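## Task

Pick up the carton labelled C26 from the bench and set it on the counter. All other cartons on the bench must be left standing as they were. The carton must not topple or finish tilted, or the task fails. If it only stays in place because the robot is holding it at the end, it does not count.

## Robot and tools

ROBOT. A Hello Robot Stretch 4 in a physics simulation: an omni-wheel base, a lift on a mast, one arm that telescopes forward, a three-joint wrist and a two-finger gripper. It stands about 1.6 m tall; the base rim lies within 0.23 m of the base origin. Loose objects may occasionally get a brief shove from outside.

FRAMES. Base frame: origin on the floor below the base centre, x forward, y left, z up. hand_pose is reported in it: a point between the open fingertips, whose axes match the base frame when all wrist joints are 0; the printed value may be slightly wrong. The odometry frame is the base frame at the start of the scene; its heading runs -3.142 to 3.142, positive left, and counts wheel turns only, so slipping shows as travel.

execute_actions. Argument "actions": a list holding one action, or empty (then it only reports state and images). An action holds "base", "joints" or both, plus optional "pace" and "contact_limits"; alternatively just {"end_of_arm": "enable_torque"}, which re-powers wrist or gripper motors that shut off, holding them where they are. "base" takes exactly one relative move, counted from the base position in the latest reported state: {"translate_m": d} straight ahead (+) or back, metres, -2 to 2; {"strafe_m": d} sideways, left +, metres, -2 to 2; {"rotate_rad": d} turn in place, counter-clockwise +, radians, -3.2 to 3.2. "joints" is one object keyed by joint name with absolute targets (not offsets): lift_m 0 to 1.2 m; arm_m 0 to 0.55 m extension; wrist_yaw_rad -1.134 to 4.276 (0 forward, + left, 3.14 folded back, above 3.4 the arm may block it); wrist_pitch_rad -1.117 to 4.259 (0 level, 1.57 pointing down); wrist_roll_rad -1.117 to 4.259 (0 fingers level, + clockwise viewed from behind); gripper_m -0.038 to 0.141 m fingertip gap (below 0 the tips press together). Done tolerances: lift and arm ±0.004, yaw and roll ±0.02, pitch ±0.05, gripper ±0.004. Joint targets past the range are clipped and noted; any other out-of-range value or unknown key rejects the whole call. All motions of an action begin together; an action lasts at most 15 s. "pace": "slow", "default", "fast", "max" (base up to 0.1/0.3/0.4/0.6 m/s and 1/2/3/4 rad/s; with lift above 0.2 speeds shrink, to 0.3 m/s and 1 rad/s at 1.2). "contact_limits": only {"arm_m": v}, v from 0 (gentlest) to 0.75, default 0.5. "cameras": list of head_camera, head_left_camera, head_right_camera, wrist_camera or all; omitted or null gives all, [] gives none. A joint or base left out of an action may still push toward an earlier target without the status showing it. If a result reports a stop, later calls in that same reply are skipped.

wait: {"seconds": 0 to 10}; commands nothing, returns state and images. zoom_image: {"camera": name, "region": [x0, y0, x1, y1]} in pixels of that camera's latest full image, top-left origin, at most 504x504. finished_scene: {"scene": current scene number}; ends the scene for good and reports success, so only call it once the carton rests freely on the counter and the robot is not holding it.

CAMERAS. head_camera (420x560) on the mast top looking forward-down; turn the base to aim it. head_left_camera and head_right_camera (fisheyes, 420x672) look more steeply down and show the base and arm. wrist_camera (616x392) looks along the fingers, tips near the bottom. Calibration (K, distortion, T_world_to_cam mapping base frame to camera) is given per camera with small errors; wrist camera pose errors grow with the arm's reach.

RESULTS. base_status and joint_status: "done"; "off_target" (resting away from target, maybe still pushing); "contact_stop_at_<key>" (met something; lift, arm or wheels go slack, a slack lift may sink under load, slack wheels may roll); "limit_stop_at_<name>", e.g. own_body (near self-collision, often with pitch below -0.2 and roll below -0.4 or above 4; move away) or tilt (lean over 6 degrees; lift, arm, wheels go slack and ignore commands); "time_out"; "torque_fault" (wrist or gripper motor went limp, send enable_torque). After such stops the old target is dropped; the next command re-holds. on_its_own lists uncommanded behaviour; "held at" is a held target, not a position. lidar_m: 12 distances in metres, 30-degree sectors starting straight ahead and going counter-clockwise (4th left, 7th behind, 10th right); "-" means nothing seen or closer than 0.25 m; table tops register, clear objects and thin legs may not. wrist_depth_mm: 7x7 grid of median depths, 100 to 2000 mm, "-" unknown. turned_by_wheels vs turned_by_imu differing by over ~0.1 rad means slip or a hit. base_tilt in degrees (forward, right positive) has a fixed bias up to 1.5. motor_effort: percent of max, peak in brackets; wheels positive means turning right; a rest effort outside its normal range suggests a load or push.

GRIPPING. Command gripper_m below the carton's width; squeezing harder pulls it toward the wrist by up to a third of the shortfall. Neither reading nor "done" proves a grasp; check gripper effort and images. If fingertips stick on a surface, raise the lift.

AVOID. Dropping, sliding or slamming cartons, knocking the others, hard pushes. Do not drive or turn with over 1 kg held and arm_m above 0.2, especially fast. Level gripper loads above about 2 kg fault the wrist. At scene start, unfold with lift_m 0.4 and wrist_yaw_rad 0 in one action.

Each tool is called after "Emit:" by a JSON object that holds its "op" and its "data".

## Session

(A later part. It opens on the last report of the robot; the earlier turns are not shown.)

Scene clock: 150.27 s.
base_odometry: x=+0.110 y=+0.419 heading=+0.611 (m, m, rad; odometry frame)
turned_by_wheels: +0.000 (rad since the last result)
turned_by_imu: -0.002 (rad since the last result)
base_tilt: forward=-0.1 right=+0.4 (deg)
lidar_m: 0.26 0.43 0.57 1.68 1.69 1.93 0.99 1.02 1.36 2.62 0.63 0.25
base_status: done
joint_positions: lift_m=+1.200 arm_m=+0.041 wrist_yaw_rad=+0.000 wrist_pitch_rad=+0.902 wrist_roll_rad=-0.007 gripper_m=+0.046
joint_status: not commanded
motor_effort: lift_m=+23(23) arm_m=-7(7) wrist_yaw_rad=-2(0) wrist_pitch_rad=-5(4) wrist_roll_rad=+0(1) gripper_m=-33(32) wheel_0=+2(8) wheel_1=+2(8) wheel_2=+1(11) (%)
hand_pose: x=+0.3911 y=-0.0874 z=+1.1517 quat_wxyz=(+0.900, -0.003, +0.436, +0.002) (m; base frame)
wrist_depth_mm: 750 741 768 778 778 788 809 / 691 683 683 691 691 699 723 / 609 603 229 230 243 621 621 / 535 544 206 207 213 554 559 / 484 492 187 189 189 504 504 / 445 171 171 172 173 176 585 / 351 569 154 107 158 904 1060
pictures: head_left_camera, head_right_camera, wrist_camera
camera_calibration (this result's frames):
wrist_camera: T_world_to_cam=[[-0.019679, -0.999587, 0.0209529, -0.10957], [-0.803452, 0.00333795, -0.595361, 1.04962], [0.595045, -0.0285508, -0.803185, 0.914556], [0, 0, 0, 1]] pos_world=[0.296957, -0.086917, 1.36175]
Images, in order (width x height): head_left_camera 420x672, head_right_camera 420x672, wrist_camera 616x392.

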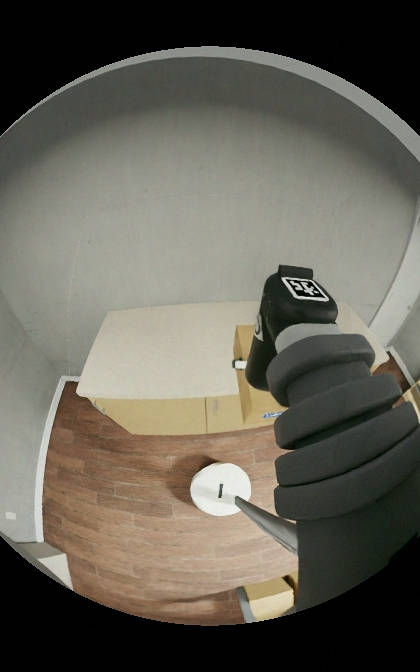

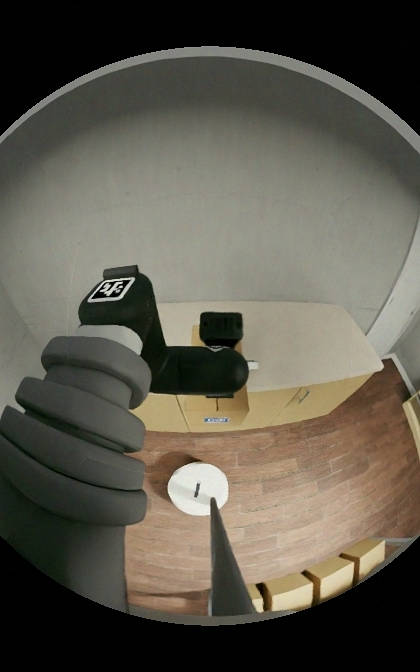

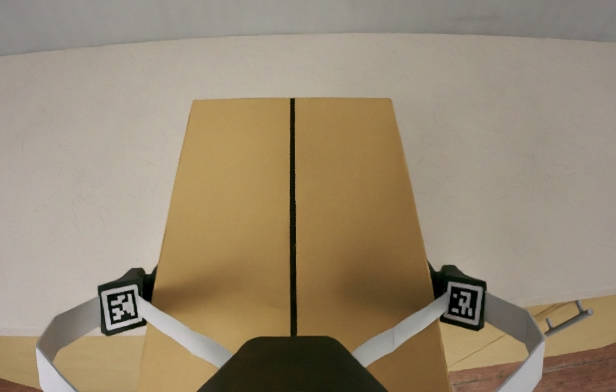

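Emit:
{"op": "execute_actions", "data": {"actions": [{"joints":{"arm_m":0.35}}], "cameras": []}}

Emit:
{"op": "execute_actions", "data": {"actions": [{"joints":{"lift_m":1.066},"pace":"slow"}], "cameras": ["head_right_camera","wrist_camera"]}}

Scene clock: 157.03 s.
base_odometry: x=+0.110 y=+0.419 heading=+0.611 (m, m, rad; odometry frame)
turned_by_wheels: +0.000 (rad since the last result)
turned_by_imu: -0.001 (rad since the last result)
base_tilt: forward=+0.0 right=+0.4 (deg)
lidar_m: 0.39 0.42 0.56 1.69 1.71 1.95 0.98 1.00 1.37 2.64 0.63 0.42
base_status: not commanded
joint_positions: lift_m=+1.200 arm_m=+0.349 wrist_yaw_rad=+0.000 wrist_pitch_rad=+0.902 wrist_roll_rad=-0.007 gripper_m=+0.046
joint_status: all done
motor_effort: lift_m=+23(23) arm_m=+7(5) wrist_yaw_rad=-4(1) wrist_pitch_rad=-3(4) wrist_roll_rad=-1(1) gripper_m=-33(33) wheel_0=+1(2) wheel_1=+2(2) wheel_2=+1(1) (%)
hand_pose: x=+0.6986 y=-0.0874 z=+1.1517 quat_wxyz=(+0.900, -0.003, +0.436, +0.002) (m; base frame)
wrist_depth_mm: 449 452 466 477 484 492 496 / 504 517 521 525 549 564 569 / 574 585 229 231 243 615 627 / 539 539 206 208 213 554 554 / 488 488 188 189 190 500 500 / 442 171 172 172 173 176 452 / 273 402 154 107 158 421 -
pictures: none
No camera images: the call's "cameras" was empty. Leave "cameras" out to get every camera's image.

Scene clock: 158.97 s.
base_odometry: x=+0.110 y=+0.419 heading=+0.611 (m, m, rad; odometry frame)
turned_by_wheels: +0.000 (rad since the last result)
turned_by_imu: +0.000 (rad since the last result)
base_tilt: forward=-0.1 right=+0.4 (deg)
lidar_m: 0.40 0.42 0.57 1.68 1.67 1.95 0.98 1.01 1.35 2.64 0.64 0.43
base_status: not commanded
joint_positions: lift_m=+1.066 arm_m=+0.349 wrist_yaw_rad=+0.000 wrist_pitch_rad=+0.902 wrist_roll_rad=-0.007 gripper_m=+0.046
joint_status: all done
motor_effort: lift_m=+17(25) arm_m=+7(8) wrist_yaw_rad=-1(1) wrist_pitch_rad=-3(4) wrist_roll_rad=+0(1) gripper_m=-35(35) wheel_0=+2(2) wheel_1=+2(2) wheel_2=+1(1) (%)
hand_pose: x=+0.6986 y=-0.0874 z=+1.0182 quat_wxyz=(+0.900, -0.003, +0.436, +0.002) (m; base frame)
wrist_depth_mm: 445 452 466 480 484 496 496 / 469 484 480 484 488 496 508 / 421 424 229 229 243 436 439 / 377 382 206 207 213 389 392 / 343 343 187 188 189 351 353 / 312 171 172 172 173 176 320 / 213 283 154 107 159 296 -
pictures: head_right_camera, wrist_camera
camera_calibration (this result's frames):
wrist_camera: T_world_to_cam=[[-0.0196403, -0.999588, 0.0209486, -0.100737], [-0.803324, 0.00330326, -0.595534, 1.21728], [0.595219, -0.028525, -0.803057, 0.624135], [0, 0, 0, 1]] pos_world=[0.604396, -0.0869133, 1.22826]
Images, in order (width x height): head_right_camera 420x672, wrist_camera 616x392.

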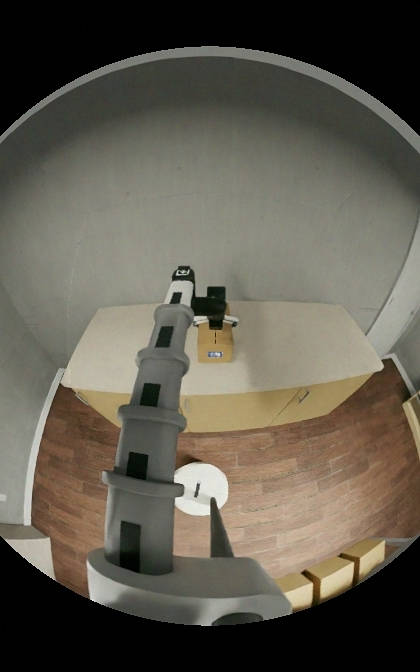

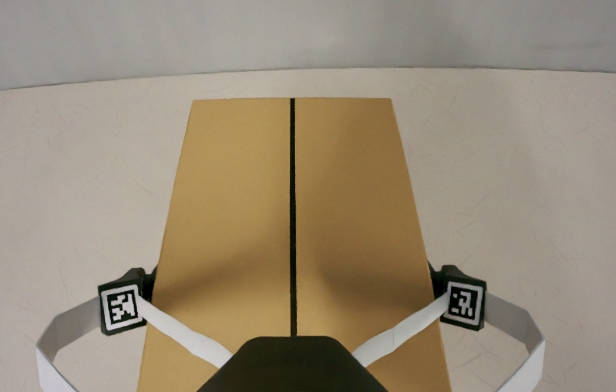

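Emit:
{"op": "execute_actions", "data": {"actions": [{"joints":{"lift_m":1.056},"pace":"slow"}], "cameras": []}}

Emit:
{"op": "execute_actions", "data": {"actions": [{"joints":{"gripper_m":0.141}}], "cameras": ["wrist_camera"]}}

Emit:
{"op": "execute_actions", "data": {"actions": [{"joints":{"lift_m":1.2}}], "cameras": ["wrist_camera","head_right_camera"]}}

Scene clock: 165.07 s.
base_odometry: x=+0.110 y=+0.419 heading=+0.611 (m, m, rad; odometry frame)
turned_by_wheels: +0.000 (rad since the last result)
turned_by_imu: -0.001 (rad since the last result)
base_tilt: forward=+0.0 right=+0.4 (deg)
lidar_m: 0.40 0.42 0.57 1.70 1.69 1.93 0.98 0.99 1.34 2.62 0.64 0.45
base_status: not commanded
joint_positions: lift_m=+1.056 arm_m=+0.349 wrist_yaw_rad=+0.000 wrist_pitch_rad=+0.902 wrist_roll_rad=-0.007 gripper_m=+0.046
joint_status: all done
motor_effort: lift_m=+17(16) arm_m=+7(7) wrist_yaw_rad=-2(1) wrist_pitch_rad=-3(4) wrist_roll_rad=-1(1) gripper_m=-34(34) wheel_0=+2(2) wheel_1=+2(2) wheel_2=+1(1) (%)
hand_pose: x=+0.6986 y=-0.0874 z=+1.0082 quat_wxyz=(+0.900, -0.003, +0.436, +0.002) (m; base frame)
wrist_depth_mm: 445 449 466 473 480 496 496 / 462 469 466 466 469 484 488 / 410 413 229 230 243 421 427 / 366 368 207 207 213 377 379 / 330 332 187 189 189 342 340 / 301 171 171 173 173 176 309 / 209 274 154 107 158 286 -
pictures: none
No camera images: the call's "cameras" was empty. Leave "cameras" out to get every camera's image.

Scene clock: 167.03 s.
base_odometry: x=+0.110 y=+0.419 heading=+0.611 (m, m, rad; odometry frame)
turned_by_wheels: +0.000 (rad since the last result)
turned_by_imu: +0.000 (rad since the last result)
base_tilt: forward=+0.0 right=+0.5 (deg)
lidar_m: 0.40 0.41 0.57 1.69 1.71 1.94 0.99 1.00 1.38 2.64 0.63 0.46
base_status: not commanded
joint_positions: lift_m=+1.056 arm_m=+0.349 wrist_yaw_rad=+0.000 wrist_pitch_rad=+0.899 wrist_roll_rad=-0.007 gripper_m=+0.141
joint_status: all done
motor_effort: lift_m=+17(17) arm_m=+7(7) wrist_yaw_rad=+0(1) wrist_pitch_rad=+5(3) wrist_roll_rad=-2(0) gripper_m=+1(35) wheel_0=+2(2) wheel_1=+2(2) wheel_2=+1(1) (%)
hand_pose: x=+0.6992 y=-0.0875 z=+1.0087 quat_wxyz=(+0.901, -0.003, +0.434, +0.001) (m; base frame)
wrist_depth_mm: 442 449 462 473 484 488 496 / 469 473 473 473 480 488 496 / 418 415 265 259 404 427 430 / 370 370 233 233 245 382 382 / 336 336 210 211 216 345 345 / 303 204 186 192 190 306 312 / 282 278 178 107 180 291 290
pictures: wrist_camera
camera_calibration (this result's frames):
wrist_camera: T_world_to_cam=[[-0.0201096, -0.99958, 0.0208888, -0.10021], [-0.80152, 0.00362919, -0.597957, 1.21338], [0.59763, -0.0287674, -0.801256, 0.612625], [0, 0, 0, 1]] pos_world=[0.604411, -0.0869478, 1.21851]
Images, in order (width x height): wrist_camera 616x392.

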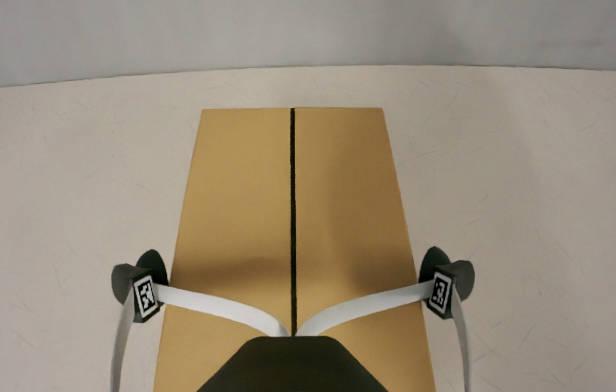

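Scene clock: 168.70 s.
base_odometry: x=+0.110 y=+0.419 heading=+0.611 (m, m, rad; odometry frame)
turned_by_wheels: +0.000 (rad since the last result)
turned_by_imu: +0.000 (rad since the last result)
base_tilt: forward=+0.0 right=+0.4 (deg)
lidar_m: 0.40 0.41 0.56 1.69 1.68 1.94 0.97 1.01 1.35 2.63 0.64 0.43
base_status: not commanded
joint_positions: lift_m=+1.200 arm_m=+0.349 wrist_yaw_rad=+0.000 wrist_pitch_rad=+0.901 wrist_roll_rad=-0.007 gripper_m=+0.141
joint_status: all done
motor_effort: lift_m=+24(27) arm_m=+7(7) wrist_yaw_rad=-1(1) wrist_pitch_rad=-2(5) wrist_roll_rad=+1(0) gripper_m=+0(1) wheel_0=+1(2) wheel_1=+2(2) wheel_2=+1(1) (%)
hand_pose: x=+0.6987 y=-0.0875 z=+1.1518 quat_wxyz=(+0.900, -0.003, +0.435, +0.001) (m; base frame)
wrist_depth_mm: 445 452 462 477 484 496 500 / 500 512 530 539 554 564 569 / 574 585 591 603 609 621 621 / 539 544 544 544 549 549 554 / 484 484 477 366 492 496 500 / 445 430 327 336 332 449 455 / 410 410 404 107 418 418 424
pictures: head_right_camera, wrist_camera
camera_calibration (this result's frames):
wrist_camera: T_world_to_cam=[[-0.0199583, -0.999582, 0.0209326, -0.103345], [-0.802841, 0.00354521, -0.596182, 1.29738], [0.595858, -0.0287043, -0.802576, 0.730281], [0, 0, 0, 1]] pos_world=[0.604387, -0.0869389, 1.36175]
Images, in order (width x height): head_right_camera 420x672, wrist_camera 616x392.

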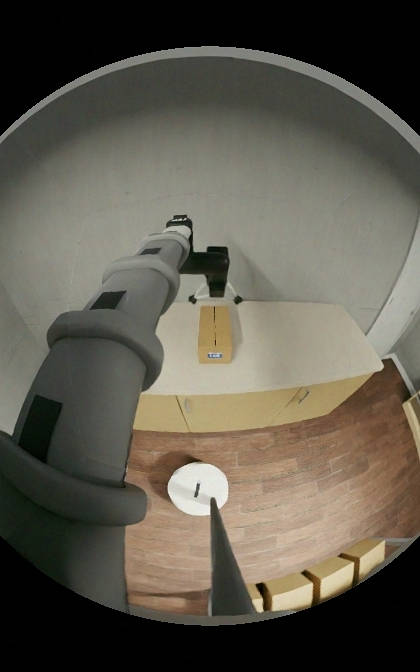

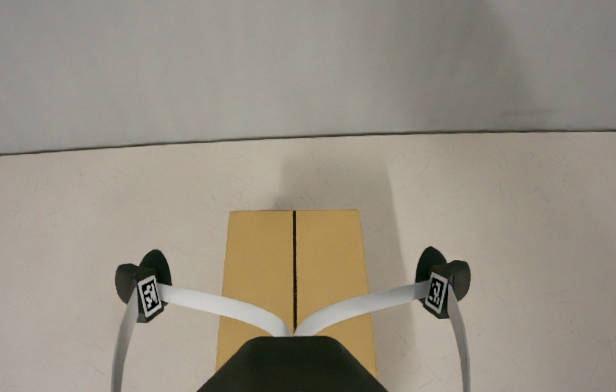

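Emit:
{"op": "finished_scene", "data": {"scene": 2}}

The scene is finished: the task was done.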